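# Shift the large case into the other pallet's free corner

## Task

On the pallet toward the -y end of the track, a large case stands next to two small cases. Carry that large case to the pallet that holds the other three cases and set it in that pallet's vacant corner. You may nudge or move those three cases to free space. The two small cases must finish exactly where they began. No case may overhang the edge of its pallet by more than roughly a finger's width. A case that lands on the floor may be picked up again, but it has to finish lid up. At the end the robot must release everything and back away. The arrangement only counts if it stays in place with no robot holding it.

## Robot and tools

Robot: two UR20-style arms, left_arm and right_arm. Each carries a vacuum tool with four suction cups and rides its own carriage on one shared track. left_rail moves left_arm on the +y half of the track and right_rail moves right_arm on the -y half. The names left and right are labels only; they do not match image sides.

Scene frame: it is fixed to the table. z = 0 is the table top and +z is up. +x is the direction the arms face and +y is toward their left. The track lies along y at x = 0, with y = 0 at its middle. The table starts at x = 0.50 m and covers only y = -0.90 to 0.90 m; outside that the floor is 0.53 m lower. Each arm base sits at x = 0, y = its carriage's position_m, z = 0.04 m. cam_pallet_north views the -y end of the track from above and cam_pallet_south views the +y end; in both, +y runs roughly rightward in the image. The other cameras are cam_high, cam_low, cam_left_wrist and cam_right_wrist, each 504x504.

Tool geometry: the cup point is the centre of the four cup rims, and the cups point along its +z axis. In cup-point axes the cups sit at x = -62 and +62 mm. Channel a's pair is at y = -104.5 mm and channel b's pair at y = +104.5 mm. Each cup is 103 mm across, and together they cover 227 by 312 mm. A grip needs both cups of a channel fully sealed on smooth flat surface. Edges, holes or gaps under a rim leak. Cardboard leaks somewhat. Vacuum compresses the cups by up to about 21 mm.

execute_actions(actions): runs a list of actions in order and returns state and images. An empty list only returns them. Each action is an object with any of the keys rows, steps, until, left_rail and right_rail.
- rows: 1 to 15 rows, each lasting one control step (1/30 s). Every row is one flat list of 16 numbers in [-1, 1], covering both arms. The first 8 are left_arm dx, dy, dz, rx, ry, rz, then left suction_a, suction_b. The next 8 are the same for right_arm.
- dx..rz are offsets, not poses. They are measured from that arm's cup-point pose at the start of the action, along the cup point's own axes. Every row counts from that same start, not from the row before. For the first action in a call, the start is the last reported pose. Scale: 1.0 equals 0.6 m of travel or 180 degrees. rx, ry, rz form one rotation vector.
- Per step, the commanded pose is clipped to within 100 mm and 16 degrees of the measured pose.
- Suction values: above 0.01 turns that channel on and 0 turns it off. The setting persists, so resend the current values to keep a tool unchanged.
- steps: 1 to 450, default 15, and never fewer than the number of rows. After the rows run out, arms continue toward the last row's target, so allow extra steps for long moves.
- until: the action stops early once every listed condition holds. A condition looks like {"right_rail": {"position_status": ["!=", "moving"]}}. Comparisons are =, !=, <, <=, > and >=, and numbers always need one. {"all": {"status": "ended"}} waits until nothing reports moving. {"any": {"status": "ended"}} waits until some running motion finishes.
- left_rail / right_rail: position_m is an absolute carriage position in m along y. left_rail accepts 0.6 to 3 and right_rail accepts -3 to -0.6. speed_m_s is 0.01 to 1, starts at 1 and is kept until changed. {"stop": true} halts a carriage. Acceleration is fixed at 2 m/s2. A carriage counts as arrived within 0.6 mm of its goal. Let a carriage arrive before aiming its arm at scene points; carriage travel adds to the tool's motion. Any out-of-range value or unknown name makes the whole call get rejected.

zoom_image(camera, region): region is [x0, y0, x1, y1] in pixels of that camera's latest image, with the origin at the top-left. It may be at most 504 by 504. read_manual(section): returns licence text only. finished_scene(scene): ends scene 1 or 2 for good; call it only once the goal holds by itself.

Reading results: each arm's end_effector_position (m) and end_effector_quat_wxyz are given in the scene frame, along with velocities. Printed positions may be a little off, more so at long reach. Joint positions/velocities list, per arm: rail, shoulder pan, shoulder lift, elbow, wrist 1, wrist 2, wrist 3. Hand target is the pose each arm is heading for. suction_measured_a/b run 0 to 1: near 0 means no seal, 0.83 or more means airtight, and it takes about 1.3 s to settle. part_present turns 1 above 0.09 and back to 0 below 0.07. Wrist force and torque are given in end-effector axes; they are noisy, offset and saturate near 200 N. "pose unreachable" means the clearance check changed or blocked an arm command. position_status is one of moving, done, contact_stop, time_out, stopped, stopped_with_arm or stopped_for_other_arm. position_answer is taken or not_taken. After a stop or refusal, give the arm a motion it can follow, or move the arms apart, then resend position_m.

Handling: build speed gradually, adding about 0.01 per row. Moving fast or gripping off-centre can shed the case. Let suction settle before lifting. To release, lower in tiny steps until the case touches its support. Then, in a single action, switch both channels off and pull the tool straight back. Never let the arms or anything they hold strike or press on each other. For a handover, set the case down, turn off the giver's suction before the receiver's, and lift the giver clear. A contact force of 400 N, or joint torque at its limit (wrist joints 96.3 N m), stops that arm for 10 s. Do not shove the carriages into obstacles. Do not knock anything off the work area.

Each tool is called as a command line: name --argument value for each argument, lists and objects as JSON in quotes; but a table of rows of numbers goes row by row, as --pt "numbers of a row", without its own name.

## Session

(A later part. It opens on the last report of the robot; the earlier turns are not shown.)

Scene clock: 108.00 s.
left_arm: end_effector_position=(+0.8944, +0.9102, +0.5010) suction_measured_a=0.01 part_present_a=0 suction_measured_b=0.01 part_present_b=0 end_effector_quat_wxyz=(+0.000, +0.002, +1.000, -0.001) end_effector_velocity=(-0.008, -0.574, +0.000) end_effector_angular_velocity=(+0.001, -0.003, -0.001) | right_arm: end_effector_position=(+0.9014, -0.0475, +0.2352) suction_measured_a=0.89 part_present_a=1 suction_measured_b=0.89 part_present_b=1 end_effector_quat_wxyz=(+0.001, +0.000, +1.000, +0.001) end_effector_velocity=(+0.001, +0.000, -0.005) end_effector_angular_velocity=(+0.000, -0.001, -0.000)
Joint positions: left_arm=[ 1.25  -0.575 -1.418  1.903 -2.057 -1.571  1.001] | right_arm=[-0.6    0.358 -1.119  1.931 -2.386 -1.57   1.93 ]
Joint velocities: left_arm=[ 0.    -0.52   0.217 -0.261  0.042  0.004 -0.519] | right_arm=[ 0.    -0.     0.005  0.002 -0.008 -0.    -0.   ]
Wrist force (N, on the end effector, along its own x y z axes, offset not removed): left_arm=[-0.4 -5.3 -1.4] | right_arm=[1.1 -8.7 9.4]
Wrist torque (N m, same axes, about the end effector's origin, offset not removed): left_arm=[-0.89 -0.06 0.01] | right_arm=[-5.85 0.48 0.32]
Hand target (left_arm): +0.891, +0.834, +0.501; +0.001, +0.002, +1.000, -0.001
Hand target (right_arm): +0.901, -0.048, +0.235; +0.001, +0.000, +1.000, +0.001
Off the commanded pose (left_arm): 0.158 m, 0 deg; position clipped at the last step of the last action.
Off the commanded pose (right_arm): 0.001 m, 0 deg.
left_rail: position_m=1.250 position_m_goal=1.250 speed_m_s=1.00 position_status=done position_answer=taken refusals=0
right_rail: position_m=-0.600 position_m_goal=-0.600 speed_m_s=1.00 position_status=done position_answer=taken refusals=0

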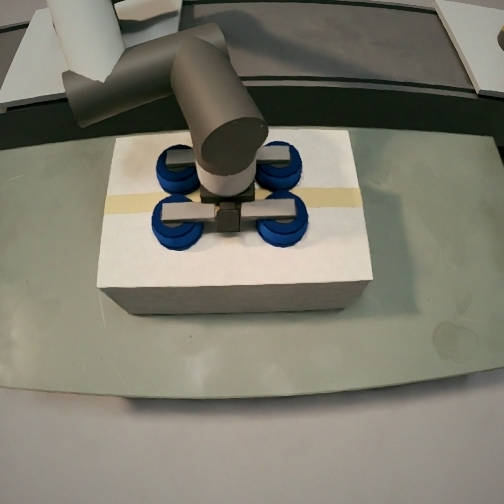

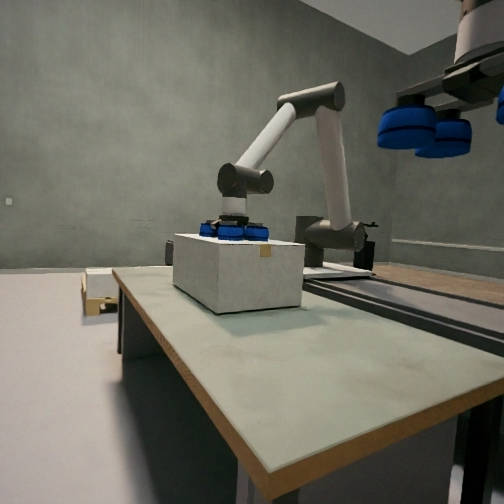

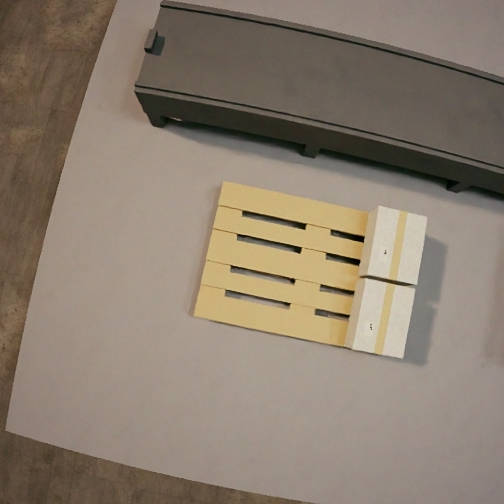

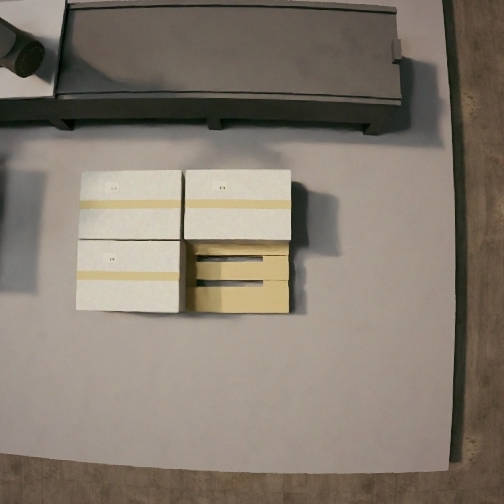

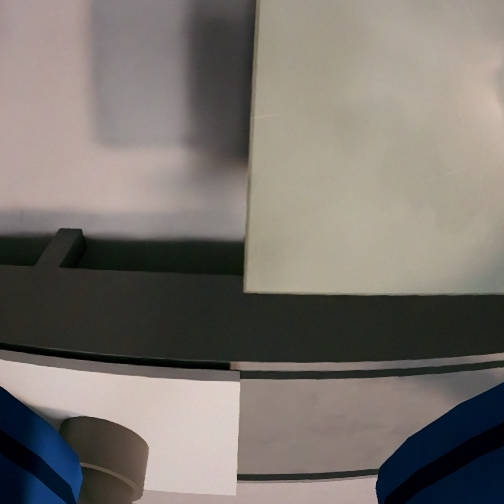

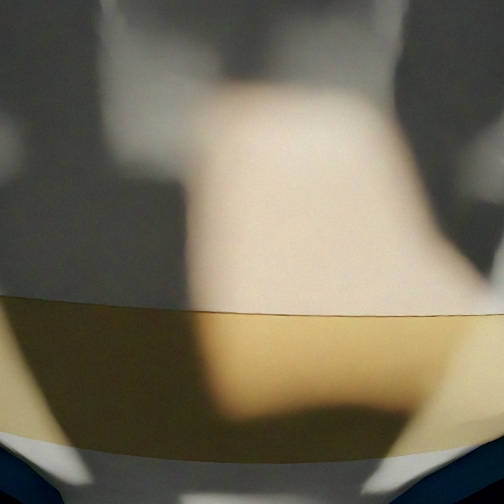

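execute_actions --actions '[{"rows":[[-0.01,-0.14,0,0,0,0,0,0,0,0,0.003,0,0,0,1,1],[-0.01,-0.16,0,0,0,0,0,0,0,0,0.005,0,0,0,1,1],[-0.01,-0.18,0,0,0,0,0,0,0,0,0.007,0,0,0,1,1],[-0.01,-0.2,0,0,0,0,0,0,0,0,0.009,0,0,0,1,1]],"steps":10}]'

Scene clock: 113.67 s.
left_arm: end_effector_position=(+0.8992, +0.7949, +0.5012) suction_measured_a=0.01 part_present_a=0 suction_measured_b=0.01 part_present_b=0 end_effector_quat_wxyz=(+0.001, +0.002, +1.000, -0.001) end_effector_velocity=(+0.007, -0.048, -0.000) end_effector_angular_velocity=(+0.001, +0.001, +0.000) | right_arm: end_effector_position=(+0.9014, -0.0474, +0.2303) suction_measured_a=0.89 part_present_a=1 suction_measured_b=0.89 part_present_b=1 end_effector_quat_wxyz=(+0.001, +0.000, +1.000, +0.001) end_effector_velocity=(+0.000, +0.000, -0.005) end_effector_angular_velocity=(+0.000, -0.000, -0.000)
Joint positions: left_arm=[ 1.25  -0.669 -1.362  1.833 -2.043 -1.571  0.906] | right_arm=[-0.6    0.358 -1.115  1.933 -2.392 -1.57   1.93 ]
Joint velocities: left_arm=[ 0.    -0.034  0.031 -0.04   0.01   0.    -0.034] | right_arm=[ 0.    -0.     0.004  0.002 -0.007  0.     0.   ]
Wrist force (N, on the end effector, along its own x y z axes, offset not removed): left_arm=[-3.3 -5.5 -1.9] | right_arm=[2.4 -5.9 10.2]
Wrist torque (N m, same axes, about the end effector's origin, offset not removed): left_arm=[-0.92 0.40 -0.02] | right_arm=[-5.36 0.28 0.29]
Hand target (left_arm): +0.900, +0.790, +0.501; +0.001, +0.002, +1.000, -0.001
Hand target (right_arm): +0.901, -0.048, +0.230; +0.001, +0.000, +1.000, +0.001
Off the commanded pose (left_arm): 0.005 m, 0 deg.
Off the commanded pose (right_arm): 0.000 m, 0 deg.
left_rail: position_m=1.250 position_m_goal=1.250 speed_m_s=1.00 position_status=done position_answer=taken refusals=0
right_rail: position_m=-0.600 position_m_goal=-0.600 speed_m_s=1.00 position_status=done position_answer=taken refusals=0

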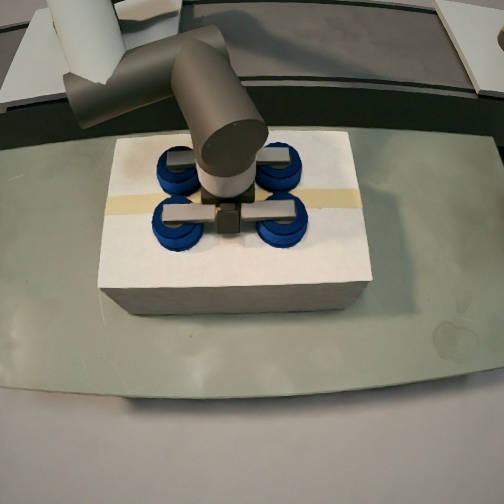

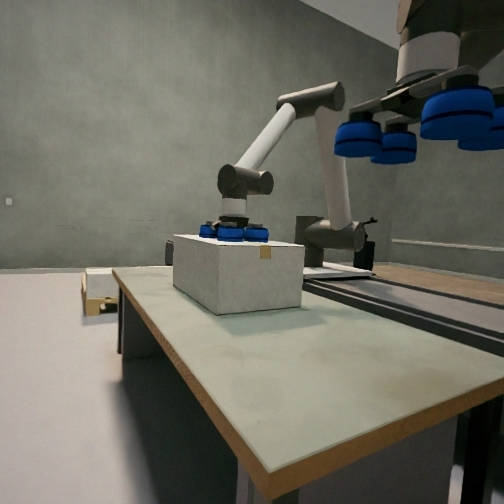

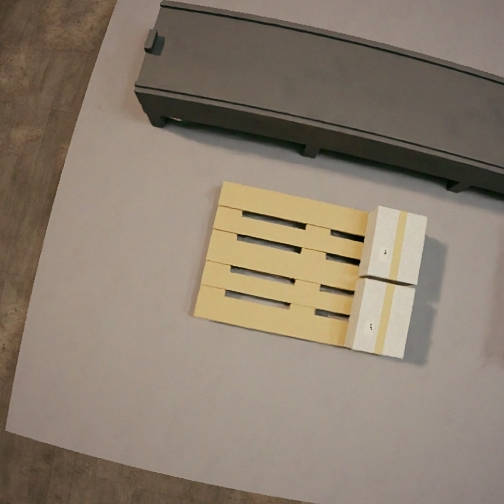

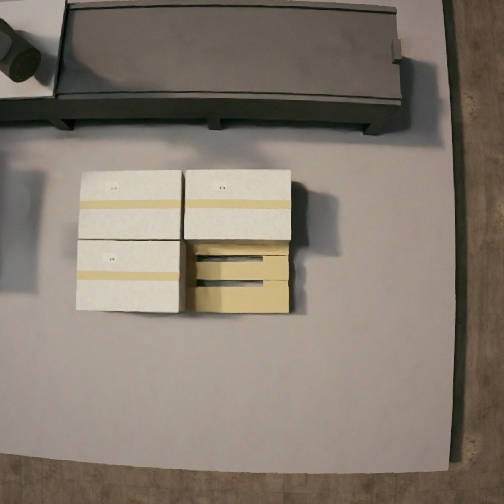

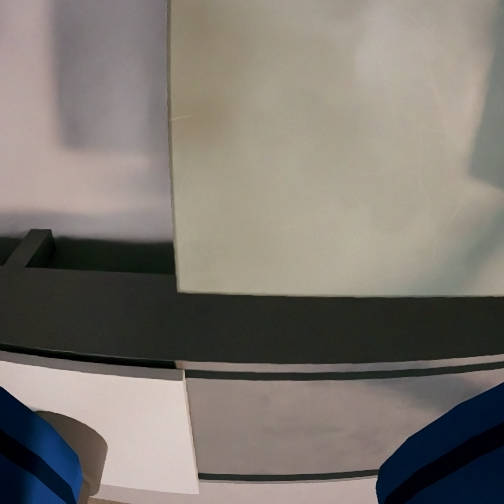

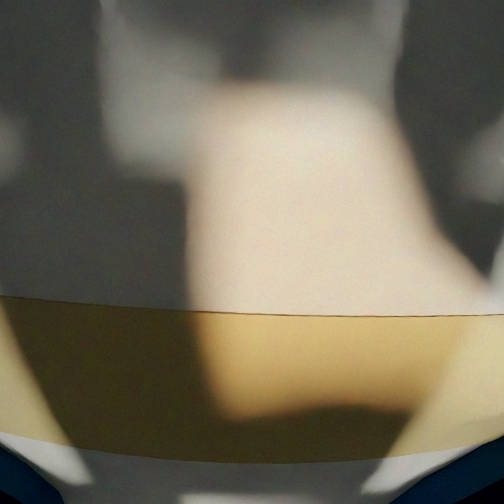

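execute_actions --actions '[{"rows":[[0,-0.008,0,0,0,0,0,0,0,0,0.002,0,0,0,1,1],[0,-0.008,0,0,0,0,0,0,0,0,0.004,0,0,0,1,1],[0,-0.008,0,0,0,0,0,0,0,0,0.006,0,0,0,1,1]],"steps":9}]'

Scene clock: 116.20 s.
left_arm: end_effector_position=(+0.8994, +0.7900, +0.5013) suction_measured_a=0.01 part_present_a=0 suction_measured_b=0.01 part_present_b=0 end_effector_quat_wxyz=(+0.001, +0.002, +1.000, -0.001) end_effector_velocity=(-0.001, +0.000, -0.000) end_effector_angular_velocity=(+0.000, +0.000, -0.000) | right_arm: end_effector_position=(+0.9016, -0.0474, +0.2276) suction_measured_a=0.89 part_present_a=1 suction_measured_b=0.89 part_present_b=1 end_effector_quat_wxyz=(+0.002, +0.000, +1.000, +0.001) end_effector_velocity=(+0.000, +0.000, -0.002) end_effector_angular_velocity=(+0.000, -0.001, -0.000)
Joint positions: left_arm=[ 1.25  -0.673 -1.36   1.83  -2.042 -1.571  0.903] | right_arm=[-0.6    0.358 -1.112  1.934 -2.397 -1.57   1.93 ]
Joint velocities: left_arm=[ 0.    -0.    -0.001  0.002 -0.001  0.    -0.   ] | right_arm=[ 0.    -0.     0.002  0.001 -0.003  0.     0.   ]
Wrist force (N, on the end effector, along its own x y z axes, offset not removed): left_arm=[0.2 -5.0 -2.4] | right_arm=[51.1 -24.6 -89.2]
Wrist torque (N m, same axes, about the end effector's origin, offset not removed): left_arm=[-0.79 -0.04 0.03] | right_arm=[-10.97 -4.29 -0.34]
Hand target (left_arm): +0.899, +0.790, +0.501; +0.001, +0.002, +1.000, -0.001
Hand target (right_arm): +0.901, -0.048, +0.227; +0.001, +0.000, +1.000, +0.001
Off the commanded pose (left_arm): 0.000 m, 0 deg.
Off the commanded pose (right_arm): 0.001 m, 0 deg.
left_rail: position_m=1.250 position_m_goal=1.250 speed_m_s=1.00 position_status=done position_answer=taken refusals=0
right_rail: position_m=-0.600 position_m_goal=-0.600 speed_m_s=1.00 position_status=done position_answer=taken refusals=0

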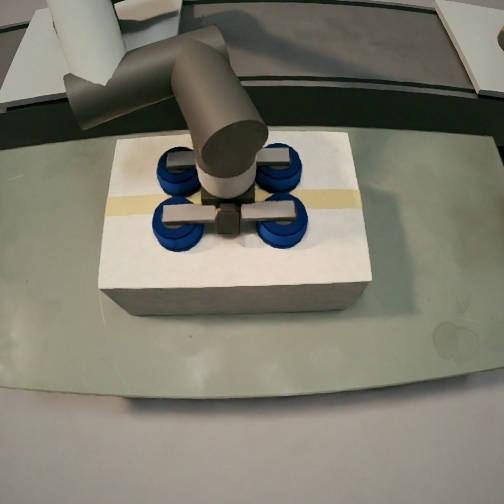

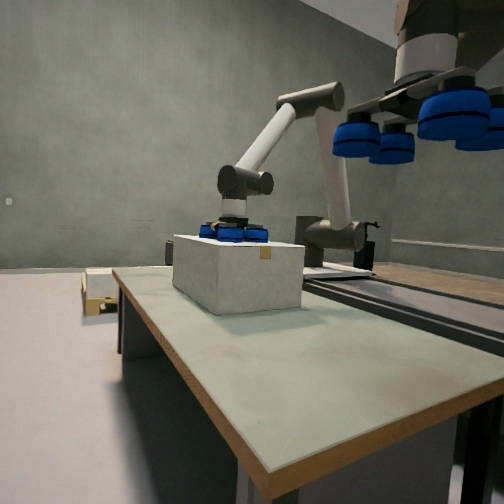

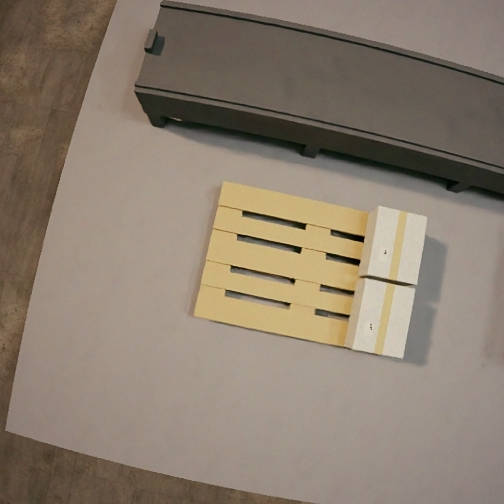

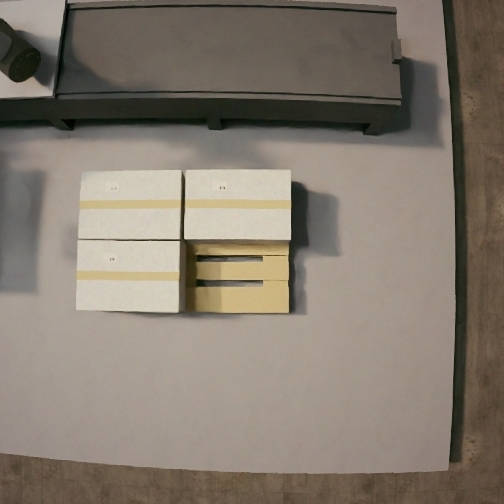

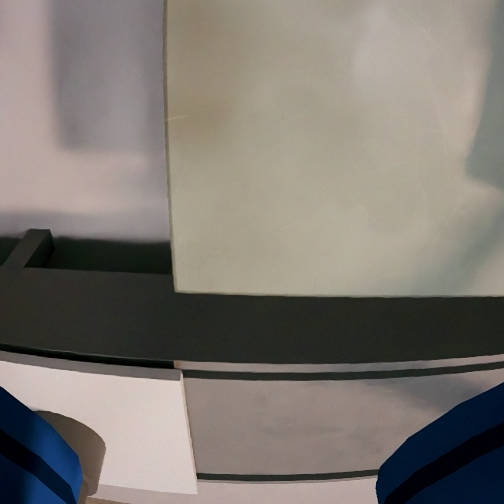

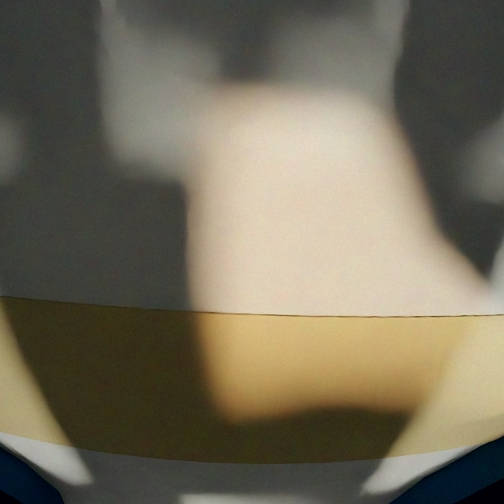

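execute_actions --actions '[{"rows":[[0,0,0,0,0,0,0,0,0,0,-0.002,0,0,0,0,0],[0,0,0,0,0,0,0,0,0,0,-0.005,0,0,0,0,0],[0,0,0,0,0,0,0,0,0,0,-0.009,0,0,0,0,0],[0,0,0,0,0,0,0,0,0,0,-0.014,0,0,0,0,0],[0,0,0,0,0,0,0,0,0,0,-0.02,0,0,0,0,0],[0,0,0,0,0,0,0,0,0,0,-0.026,0,0,0,0,0],[0,0,0,0,0,0,0,0,0,0,-0.034,0,0,0,0,0],[0,0,0,0,0,0,0,0,0,0,-0.045,0,0,0,0,0],[0,0,0,0,0,0,0,0,0,0,-0.06,0,0,0,0,0],[0,0,0,0,0,0,0,0,0,0,-0.08,0,0,0,0,0],[0,0,0,0,0,0,0,0,0,0,-0.1,0,0,0,0,0],[0,0,0,0,0,0,0,0,0,0,-0.13,0,0,0,0,0],[0,0,0,0,0,0,0,0,0,0,-0.16,0,0,0,0,0],[0,0,0,0,0,0,0,0,0,0,-0.2,0,0,0,0,0]],"steps":17},{"right_rail":{"position_m":-2.0},"steps":18},{"left_rail":{"position_m":0.6},"rows":[[0,-0.01,0.01,0,0,0,0,0,0,0,0,0,0,0,0,0],[0,-0.03,0.03,0,0,0,0,0,0,0,0,0,0,0,0,0],[0,-0.05,0.06,0,0,0,0,0,0,0,0,0,0,0,0,0],[0,-0.08,0.09,0,0,0,0,0,0,0,0,0,0,0,0,0],[0,-0.11,0.13,0,0,0,0,0,0,0,0,0,0,0,0,0],[0,-0.14,0.17,0,0,0,0,0,0,0,0,0,0,0,0,0],[-0.003,-0.3,0.35,0,0,0,0,0,0,0,0,0,0,0,0,0]],"steps":60,"until":{"left_rail":{"position_status":["!=","moving"]}}}]'

Scene clock: 128.30 s.
left_arm: end_effector_position=(+0.9005, -0.0406, +0.2917) suction_measured_a=0.01 part_present_a=0 suction_measured_b=0.01 part_present_b=0 end_effector_quat_wxyz=(+0.001, +0.002, +1.000, -0.001) end_effector_velocity=(+0.000, -0.000, +0.000) end_effector_angular_velocity=(+0.000, -0.000, +0.000) | right_arm: end_effector_position=(+0.9013, -1.4317, +0.3474) suction_measured_a=0.00 part_present_a=0 suction_measured_b=0.00 part_present_b=0 end_effector_quat_wxyz=(+0.001, +0.000, +1.000, +0.001) end_effector_velocity=(+0.000, -0.257, -0.000) end_effector_angular_velocity=(-0.000, +0.000, -0.000)
Joint positions: left_arm=[ 0.6   -0.801 -1.123  1.831 -2.281 -1.571  0.774] | right_arm=[-1.984  0.358 -1.212  1.874 -2.237 -1.57   1.93 ]
Joint velocities: left_arm=[-0.  0. -0.  0.  0.  0. -0.] | right_arm=[-0.257 -0.     0.    -0.     0.     0.    -0.   ]
Wrist force (N, on the end effector, along its own x y z axes, offset not removed): left_arm=[0.6 -6.7 -2.1] | right_arm=[2.5 -11.2 -3.6]
Wrist torque (N m, same axes, about the end effector's origin, offset not removed): left_arm=[-0.92 -0.12 0.01] | right_arm=[-1.53 -0.19 0.37]
Hand target (left_arm): +0.901, -0.041, +0.292; +0.001, +0.002, +1.000, -0.001
Hand target (right_arm): +0.901, -1.441, +0.347; +0.001, +0.000, +1.000, +0.001
Off the commanded pose (left_arm): 0.000 m, 0 deg.
Off the commanded pose (right_arm): 0.000 m, 0 deg.
left_rail: position_m=0.600 position_m_goal=0.600 speed_m_s=1.00 position_status=done position_answer=taken refusals=0
right_rail: position_m=-1.984 position_m_goal=-2.000 speed_m_s=1.00 position_status=moving position_answer=taken refusals=0

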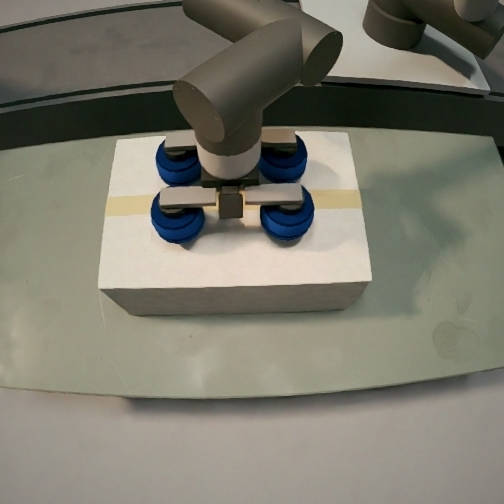

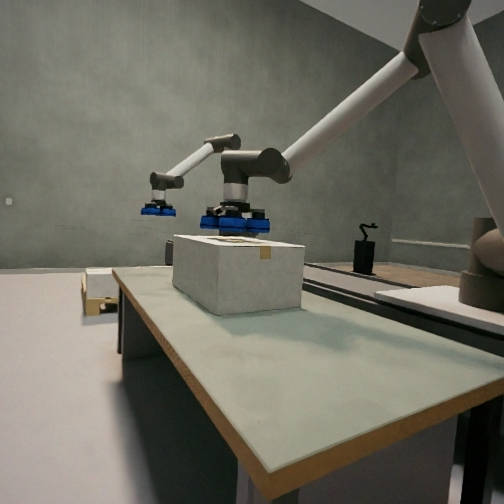

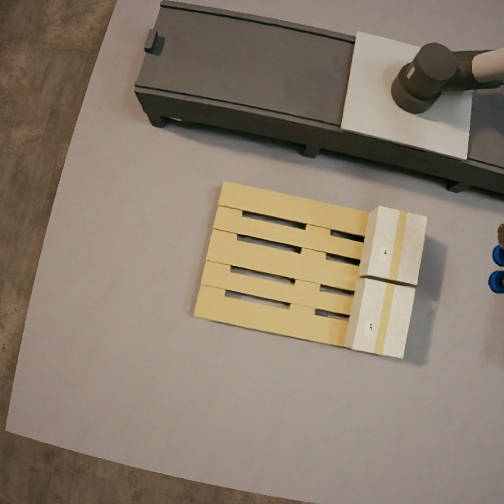

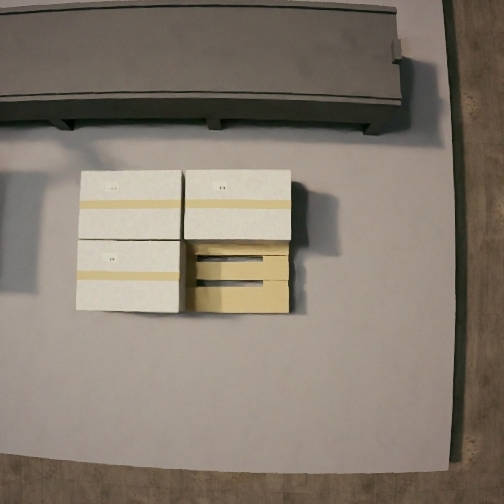

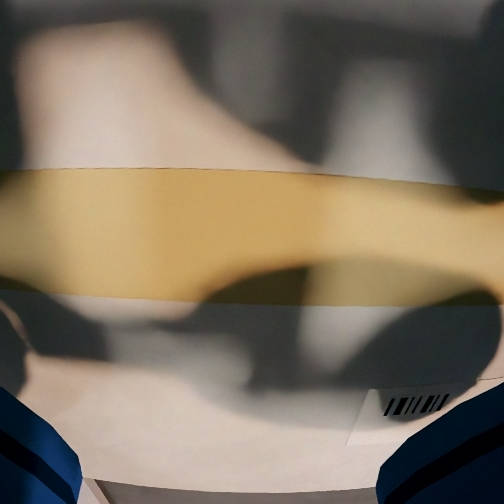

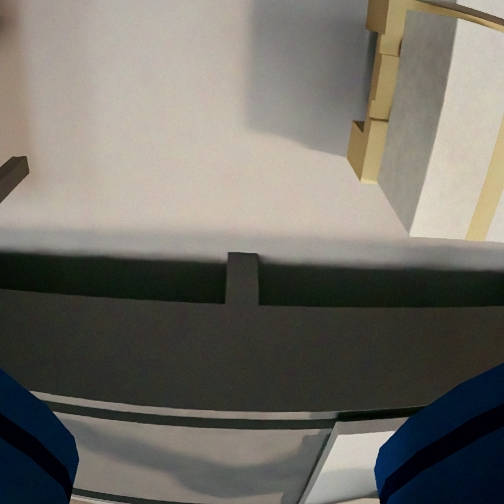

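execute_actions --actions '[{"rows":[[0,0,0.008,0,0,0,1,1,0,0,0,0,0,0,0,0],[0,0,0.02,0,0,0,1,1,0,0,0,0,0,0,0,0],[0,0,0.032,0,0,0,1,1,0,0,0,0,0,0,0,0],[0,0,0.044,0,0,0,1,1,0,0,0,0,0,0,0,0],[0,0,0.054,0,0,0,1,1,0,0,0,0,0,0,0,0],[0,0,0.062,0,0,0,1,1,0,0,0,0,0,0,0,0],[0,0,0.068,0,0,0,1,1,0,0,0,0,0,0,0,0],[0,0,0.074,0,0,0,1,1,0,0,0,0,0,0,0,0],[0,0,0.079,0,0,0,1,1,0,0,0,0,0,0,0,0],[0,0,0.084,0,0,0,1,1,0,0,0,0,0,0,0,0],[0,0,0.088,0,0,0,1,1,0,0,0,0,0,0,0,0]],"steps":18}]'

zoom_image --camera "cam_high" --region '[80, 110, 400, 330]'

Scene clock: 133.43 s.
left_arm: end_effector_position=(+0.9005, -0.0411, +0.2405) suction_measured_a=0.70 part_present_a=1 suction_measured_b=0.71 part_present_b=1 end_effector_quat_wxyz=(+0.001, +0.002, +1.000, -0.001) end_effector_velocity=(+0.002, -0.002, -0.011) end_effector_angular_velocity=(-0.001, -0.001, +0.002) | right_arm: end_effector_position=(+0.9012, -1.4477, +0.3474) suction_measured_a=0.00 part_present_a=0 suction_measured_b=0.00 part_present_b=0 end_effector_quat_wxyz=(+0.001, +0.000, +1.000, +0.001) end_effector_velocity=(-0.000, -0.000, -0.000) end_effector_angular_velocity=(-0.000, +0.000, +0.000)
Joint positions: left_arm=[ 0.6   -0.801 -1.081  1.854 -2.346 -1.571  0.774] | right_arm=[-2.     0.358 -1.212  1.874 -2.237 -1.57   1.93 ]
Joint velocities: left_arm=[ 0.     0.     0.012  0.    -0.013  0.    -0.002] | right_arm=[ 0.  0. -0.  0.  0. -0.  0.]
Wrist force (N, on the end effector, along its own x y z axes, offset not removed): left_arm=[11.4 -36.3 -31.4] | right_arm=[0.2 -9.2 -2.1]
Wrist torque (N m, same axes, about the end effector's origin, offset not removed): left_arm=[-1.56 1.52 2.88] | right_arm=[-1.42 0.11 0.45]
Hand target (left_arm): +0.900, -0.041, +0.239; +0.001, +0.002, +1.000, -0.001
Hand target (right_arm): +0.901, -1.448, +0.347; +0.001, +0.000, +1.000, +0.001
Off the commanded pose (left_arm): 0.002 m, 0 deg.
Off the commanded pose (right_arm): 0.000 m, 0 deg.
left_rail: position_m=0.600 position_m_goal=0.600 speed_m_s=1.00 position_status=done position_answer=taken refusals=0
right_rail: position_m=-2.000 position_m_goal=-2.000 speed_m_s=1.00 position_status=done position_answer=taken refusals=0

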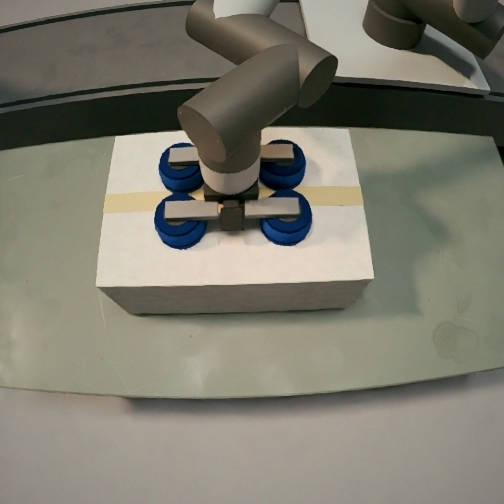

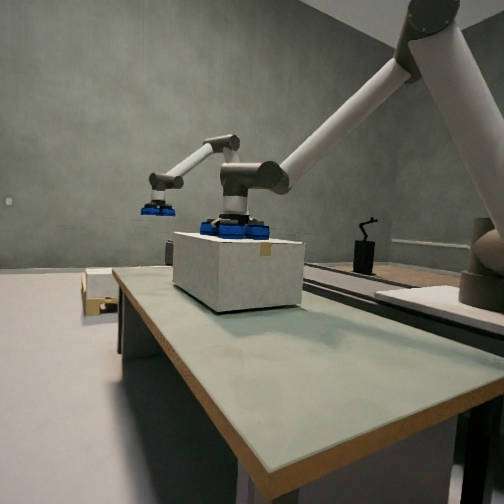

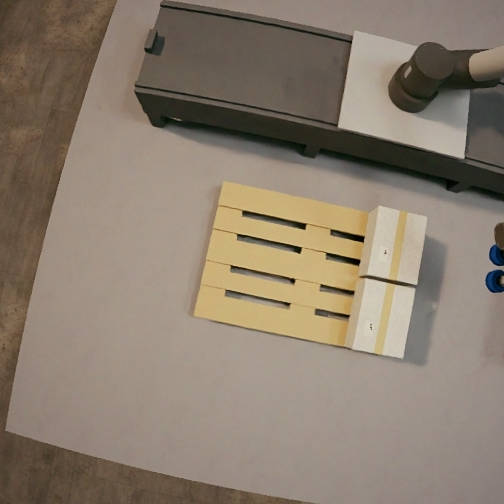

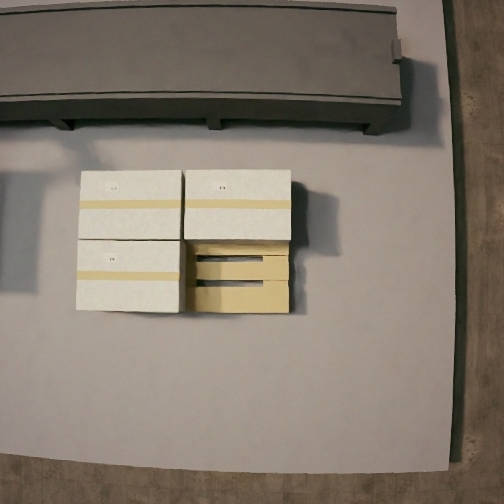

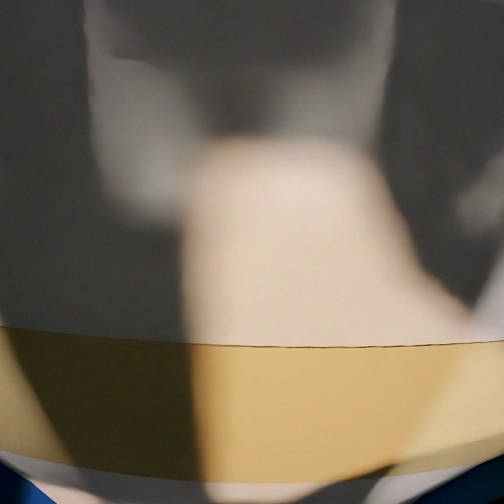

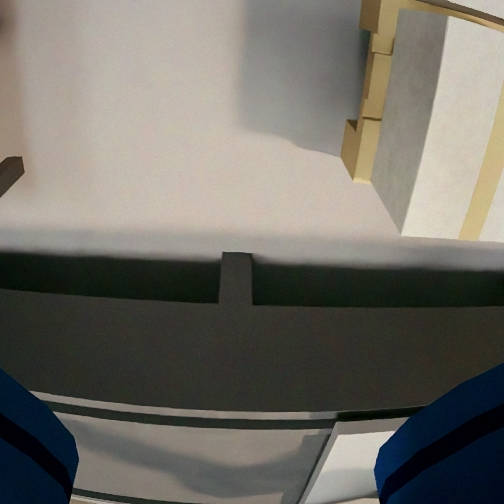

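Region (80, 110, 400, 330) of cam_high's 504x504 image, scaled by 1.575, with more detail than that image has; it fills the top 346 rows of this view, and the rest is white.

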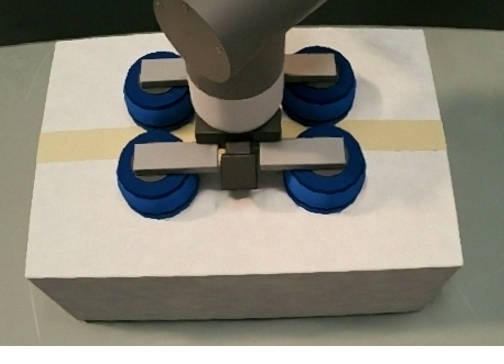

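execute_actions --actions '[{"rows":[[0,0,-0.003,0,0,0,1,1,0,0,0,0,0,0,0,0],[0,0,-0.01,0,0,0,1,1,0,0,0,0,0,0,0,0],[0,0,-0.025,0,0,0,1,1,0,0,0,0,0,0,0,0],[0,0,-0.04,0,0,0,1,1,0,0,0,0,0,0,0,0],[0,0,-0.06,0,0,0,1,1,0,0,0,0,0,0,0,0],[0,0,-0.08,0,0,0,1,1,0,0,0,0,0,0,0,0],[0,0,-0.1,0,0,0,1,1,0,0,0,0,0,0,0,0]],"steps":8},{"left_rail":{"position_m":2.7},"rows":[[0,0.0,-0.04,0,0,0,1,1,0,0,0,0,0,0,0,0],[-0.004,0.006,-0.05,0,0,0,1,1,0,0,0,0,0,0,0,0],[-0.01,0.015,-0.05,0,0,0,1,1,0,0,0,0,0,0,0,0],[-0.018,0.027,-0.05,0,0,0,1,1,0,0,0,0,0,0,0,0],[-0.028,0.042,-0.05,0,0,0,1,1,0,0,0,0,0,0,0,0],[-0.04,0.06,-0.05,0,0,0,1,1,0,0,0,0,0,0,0,0],[-0.054,0.08,-0.05,0,0,0,1,1,0,0,0,0,0,0,0,0],[-0.068,0.102,-0.05,0,0,0,1,1,0,0,0,0,0,0,0,0],[-0.084,0.126,-0.05,0,0,0,1,1,0,0,0,0,0,0,0,0],[-0.1,0.15,-0.05,0,0,0,1,1,0,0,0,0,0,0,0,0],[-0.12,0.18,-0.05,0,0,0,1,1,0,0,0,0,0,0,0,0],[-0.14,0.21,-0.05,0,0,0,1,1,0,0,0,0,0,0,0,0],[-0.6,0.9,-0.05,0,0,0,1,1,0,0,0,0,0,0,0,0]],"steps":54},{"rows":[[0,0,0.01,0,0,0,1,1,0,0,0,0,0,0,0,0],[0,0,0.025,0,0,0,1,1,0,0,0,0,0,0,0,0],[0,0,0.045,0,0,0,1,1,0,0,0,0,0,0,0,0],[0,0,0.07,0,0,0,1,1,0,0,0,0,0,0,0,0],[0,0,0.1,0,0,0,1,1,0,0,0,0,0,0,0,0],[0,0,0.13,0,0,0,1,1,0,0,0,0,0,0,0,0],[0,0,0.16,0,0,0,1,1,0,0,0,0,0,0,0,0],[0,0,0.19,0,0,0,1,1,0,0,0,0,0,0,0,0],[0,0,0.22,0,0,0,1,1,0,0,0,0,0,0,0,0],[0,0,0.25,0,0,0,1,1,0,0,0,0,0,0,0,0]],"steps":40,"until":{"left_rail":{"position_status":["!=","moving"]}}}]'

zoom_image --camera "cam_pallet_south" --region '[140, 150, 340, 350]'

Scene clock: 152.10 s.
left_arm: end_effector_position=(+1.2621, +2.5971, +0.1504) suction_measured_a=0.86 part_present_a=1 suction_measured_b=0.86 part_present_b=1 end_effector_quat_wxyz=(+0.001, +0.002, +1.000, -0.001) end_effector_velocity=(-0.000, -0.011, -0.003) end_effector_angular_velocity=(-0.012, +0.000, -0.006) | right_arm: end_effector_position=(+0.9013, -1.4478, +0.3474) suction_measured_a=0.00 part_present_a=0 suction_measured_b=0.00 part_present_b=0 end_effector_quat_wxyz=(+0.001, +0.000, +1.000, +0.001) end_effector_velocity=(-0.000, +0.000, +0.000) end_effector_angular_velocity=(-0.000, -0.000, +0.000)
Joint positions: left_arm=[ 2.7   -0.24  -0.869  1.617 -2.321 -1.573  1.335] | right_arm=[-2.     0.358 -1.212  1.874 -2.237 -1.57   1.93 ]
Joint velocities: left_arm=[ 0.    -0.006  0.003  0.    -0.006 -0.012  0.   ] | right_arm=[ 0.  0. -0. -0. -0. -0. -0.]
Wrist force (N, on the end effector, along its own x y z axes, offset not removed): left_arm=[-0.3 3.3 12.8] | right_arm=[2.7 -5.7 -1.8]
Wrist torque (N m, same axes, about the end effector's origin, offset not removed): left_arm=[-6.65 0.39 -0.01] | right_arm=[-0.91 -0.25 0.33]
Hand target (left_arm): +1.262, +2.597, +0.150; +0.001, +0.002, +1.000, -0.001
Hand target (right_arm): +0.901, -1.448, +0.347; +0.001, +0.000, +1.000, +0.001
Off the commanded pose (left_arm): 0.001 m, 0 deg.
Off the commanded pose (right_arm): 0.000 m, 0 deg.
left_rail: position_m=2.700 position_m_goal=2.700 speed_m_s=1.00 position_status=done position_answer=taken refusals=0
right_rail: position_m=-2.000 position_m_goal=-2.000 speed_m_s=1.00 position_status=done position_answer=taken refusals=0

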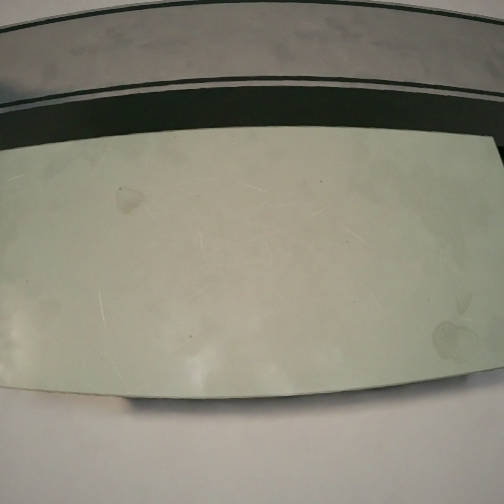

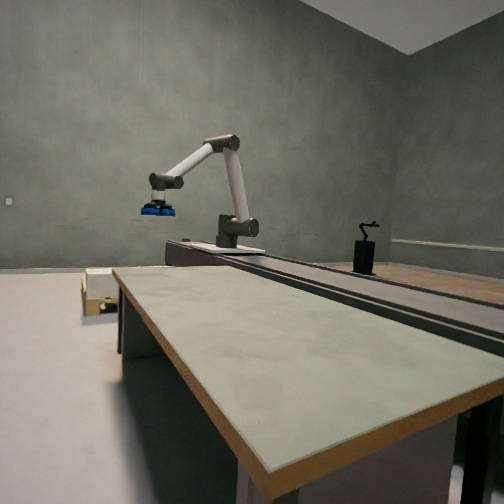

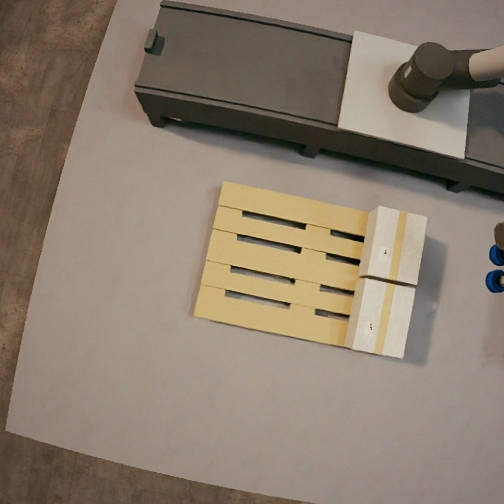

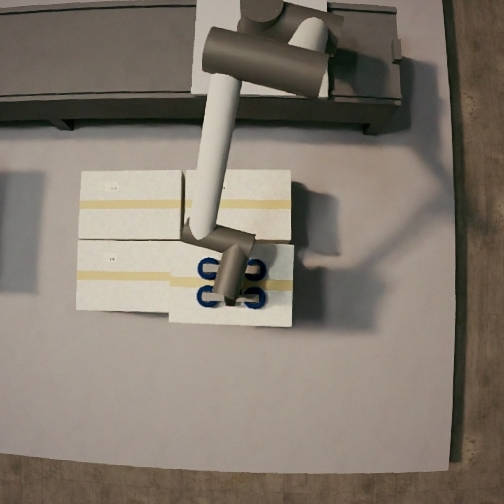

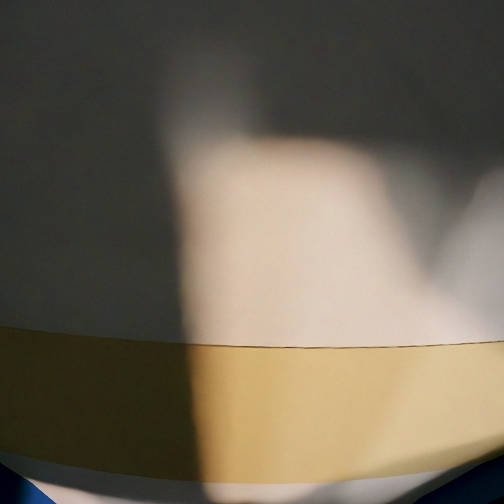

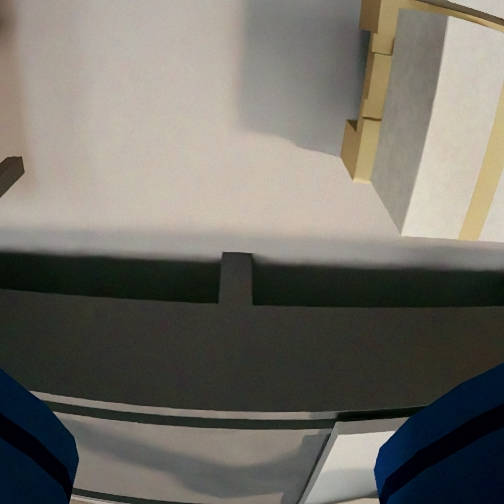

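Region (140, 150, 340, 350) of cam_pallet_south's 504x504 image, scaled by 2.520, with more detail than that image has.

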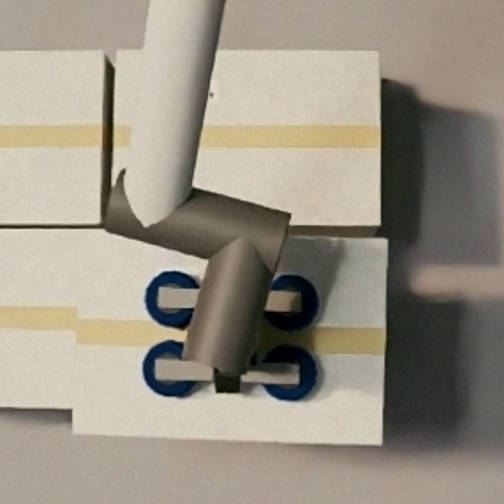

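execute_actions --actions '[{"rows":[[0,0.01,0.005,0,0,0,1,1,0,0,0,0,0,0,0,0],[0,0.025,0.015,0,0,0,1,1,0,0,0,0,0,0,0,0],[0,0.04,0.03,0,0,0,1,1,0,0,0,0,0,0,0,0],[0,0.055,0.05,0,0,0,1,1,0,0,0,0,0,0,0,0],[0,0.06,0.075,0,0,0,1,1,0,0,0,0,0,0,0,0],[0,0.06,0.1,0,0,0,1,1,0,0,0,0,0,0,0,0],[0,0.06,0.125,0,0,0,1,1,0,0,0,0,0,0,0,0],[0,0.06,0.15,0,0,0,1,1,0,0,0,0,0,0,0,0],[0,0.06,0.18,0,0,0,1,1,0,0,0,0,0,0,0,0],[0,0.06,0.21,0,0,0,1,1,0,0,0,0,0,0,0,0],[0,0.06,0.24,0,0,0,1,1,0,0,0,0,0,0,0,0],[0,0.06,0.27,0,0,0,1,1,0,0,0,0,0,0,0,0],[0,0.06,0.45,0,0,0,1,1,0,0,0,0,0,0,0,0]],"steps":30}]'

zoom_image --camera "cam_pallet_south" --region '[160, 200, 320, 340]'

Scene clock: 167.17 s.
left_arm: end_effector_position=(+1.2620, +2.6322, -0.1185) suction_measured_a=0.86 part_present_a=1 suction_measured_b=0.86 part_present_b=1 end_effector_quat_wxyz=(+0.001, +0.002, +1.000, -0.001) end_effector_velocity=(+0.005, -0.000, -0.011) end_effector_angular_velocity=(+0.000, -0.003, +0.000) | right_arm: end_effector_position=(+0.9013, -1.4478, +0.3474) suction_measured_a=0.00 part_present_a=0 suction_measured_b=0.00 part_present_b=0 end_effector_quat_wxyz=(+0.001, +0.000, +1.000, +0.001) end_effector_velocity=(+0.000, -0.000, -0.000) end_effector_angular_velocity=(-0.000, +0.000, +0.000)
Joint positions: left_arm=[ 2.7   -0.213 -0.63   1.634 -2.576 -1.573  1.363] | right_arm=[-2.     0.358 -1.212  1.874 -2.237 -1.57   1.93 ]
Joint velocities: left_arm=[ 0.     0.     0.014 -0.009 -0.007  0.001  0.   ] | right_arm=[ 0. -0.  0. -0.  0.  0. -0.]
Wrist force (N, on the end effector, along its own x y z axes, offset not removed): left_arm=[-3.0 -5.0 12.9] | right_arm=[2.6 -7.3 -3.1]
Wrist torque (N m, same axes, about the end effector's origin, offset not removed): left_arm=[-6.29 0.61 -0.09] | right_arm=[-1.13 -0.23 0.29]
Hand target (left_arm): +1.262, +2.632, -0.120; +0.001, +0.002, +1.000, -0.001
Hand target (right_arm): +0.901, -1.448, +0.347; +0.001, +0.000, +1.000, +0.001
Off the commanded pose (left_arm): 0.001 m, 0 deg.
Off the commanded pose (right_arm): 0.000 m, 0 deg.
left_rail: position_m=2.700 position_m_goal=2.700 speed_m_s=1.00 position_status=done position_answer=taken refusals=0
right_rail: position_m=-2.000 position_m_goal=-2.000 speed_m_s=1.00 position_status=done position_answer=taken refusals=0

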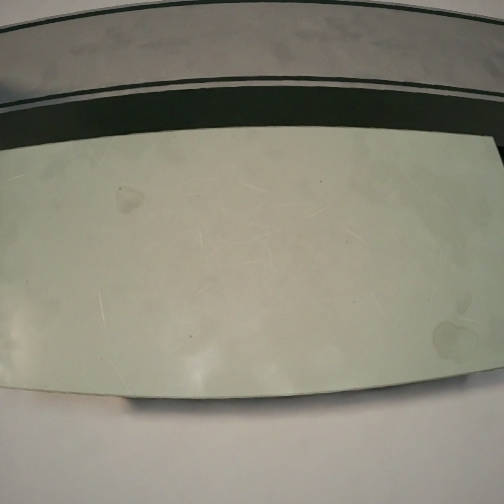

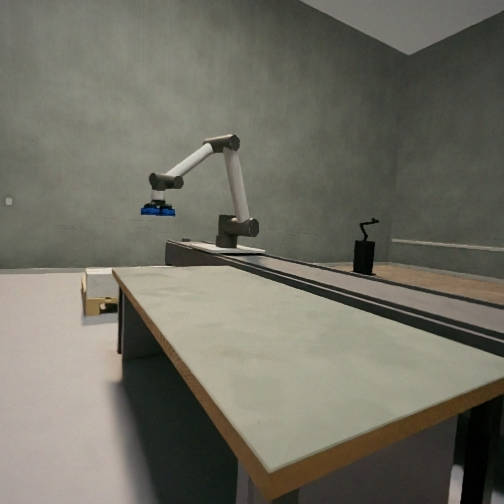

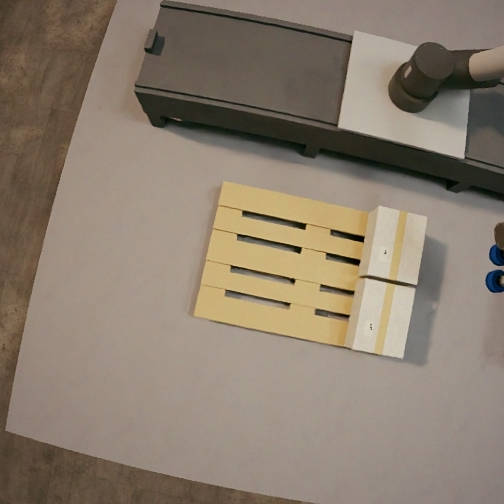

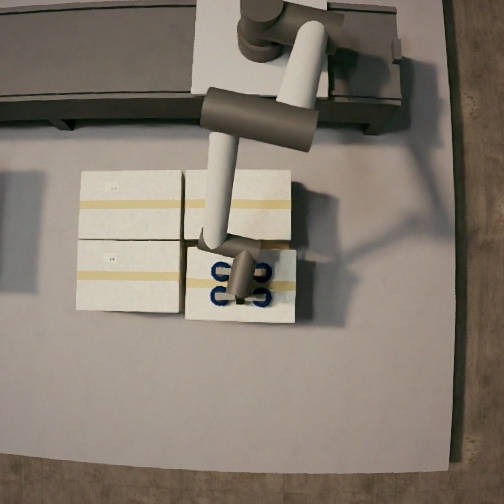

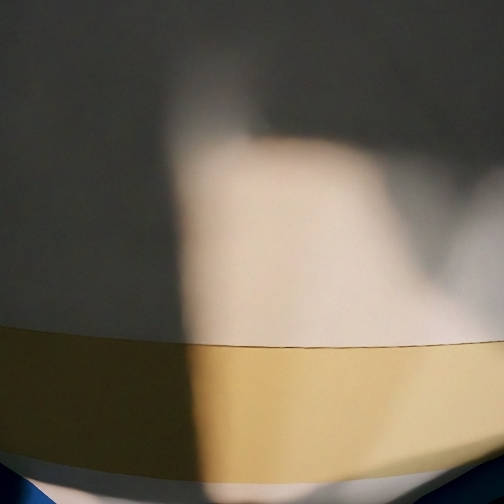

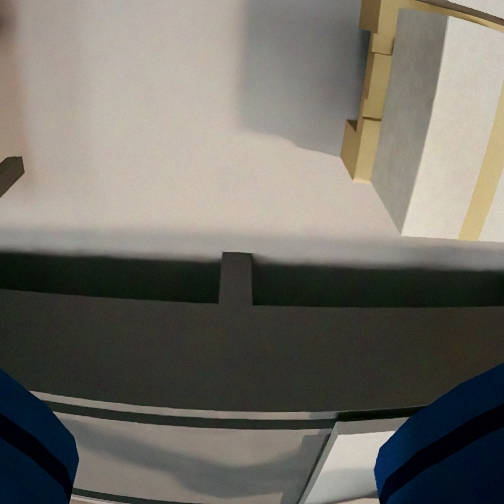

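Region (160, 200, 320, 340) of cam_pallet_south's 504x504 image, scaled by 3.150, with more detail than that image has; it fills the top 441 rows of this view, and the rest is white.

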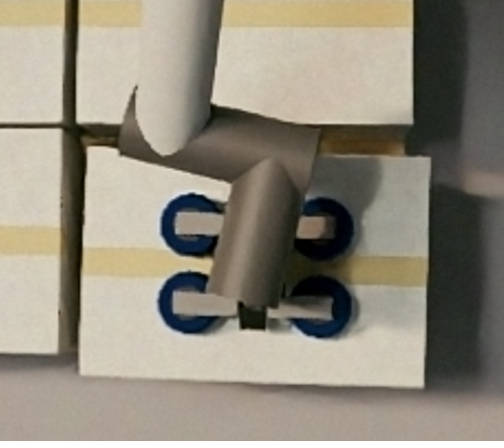

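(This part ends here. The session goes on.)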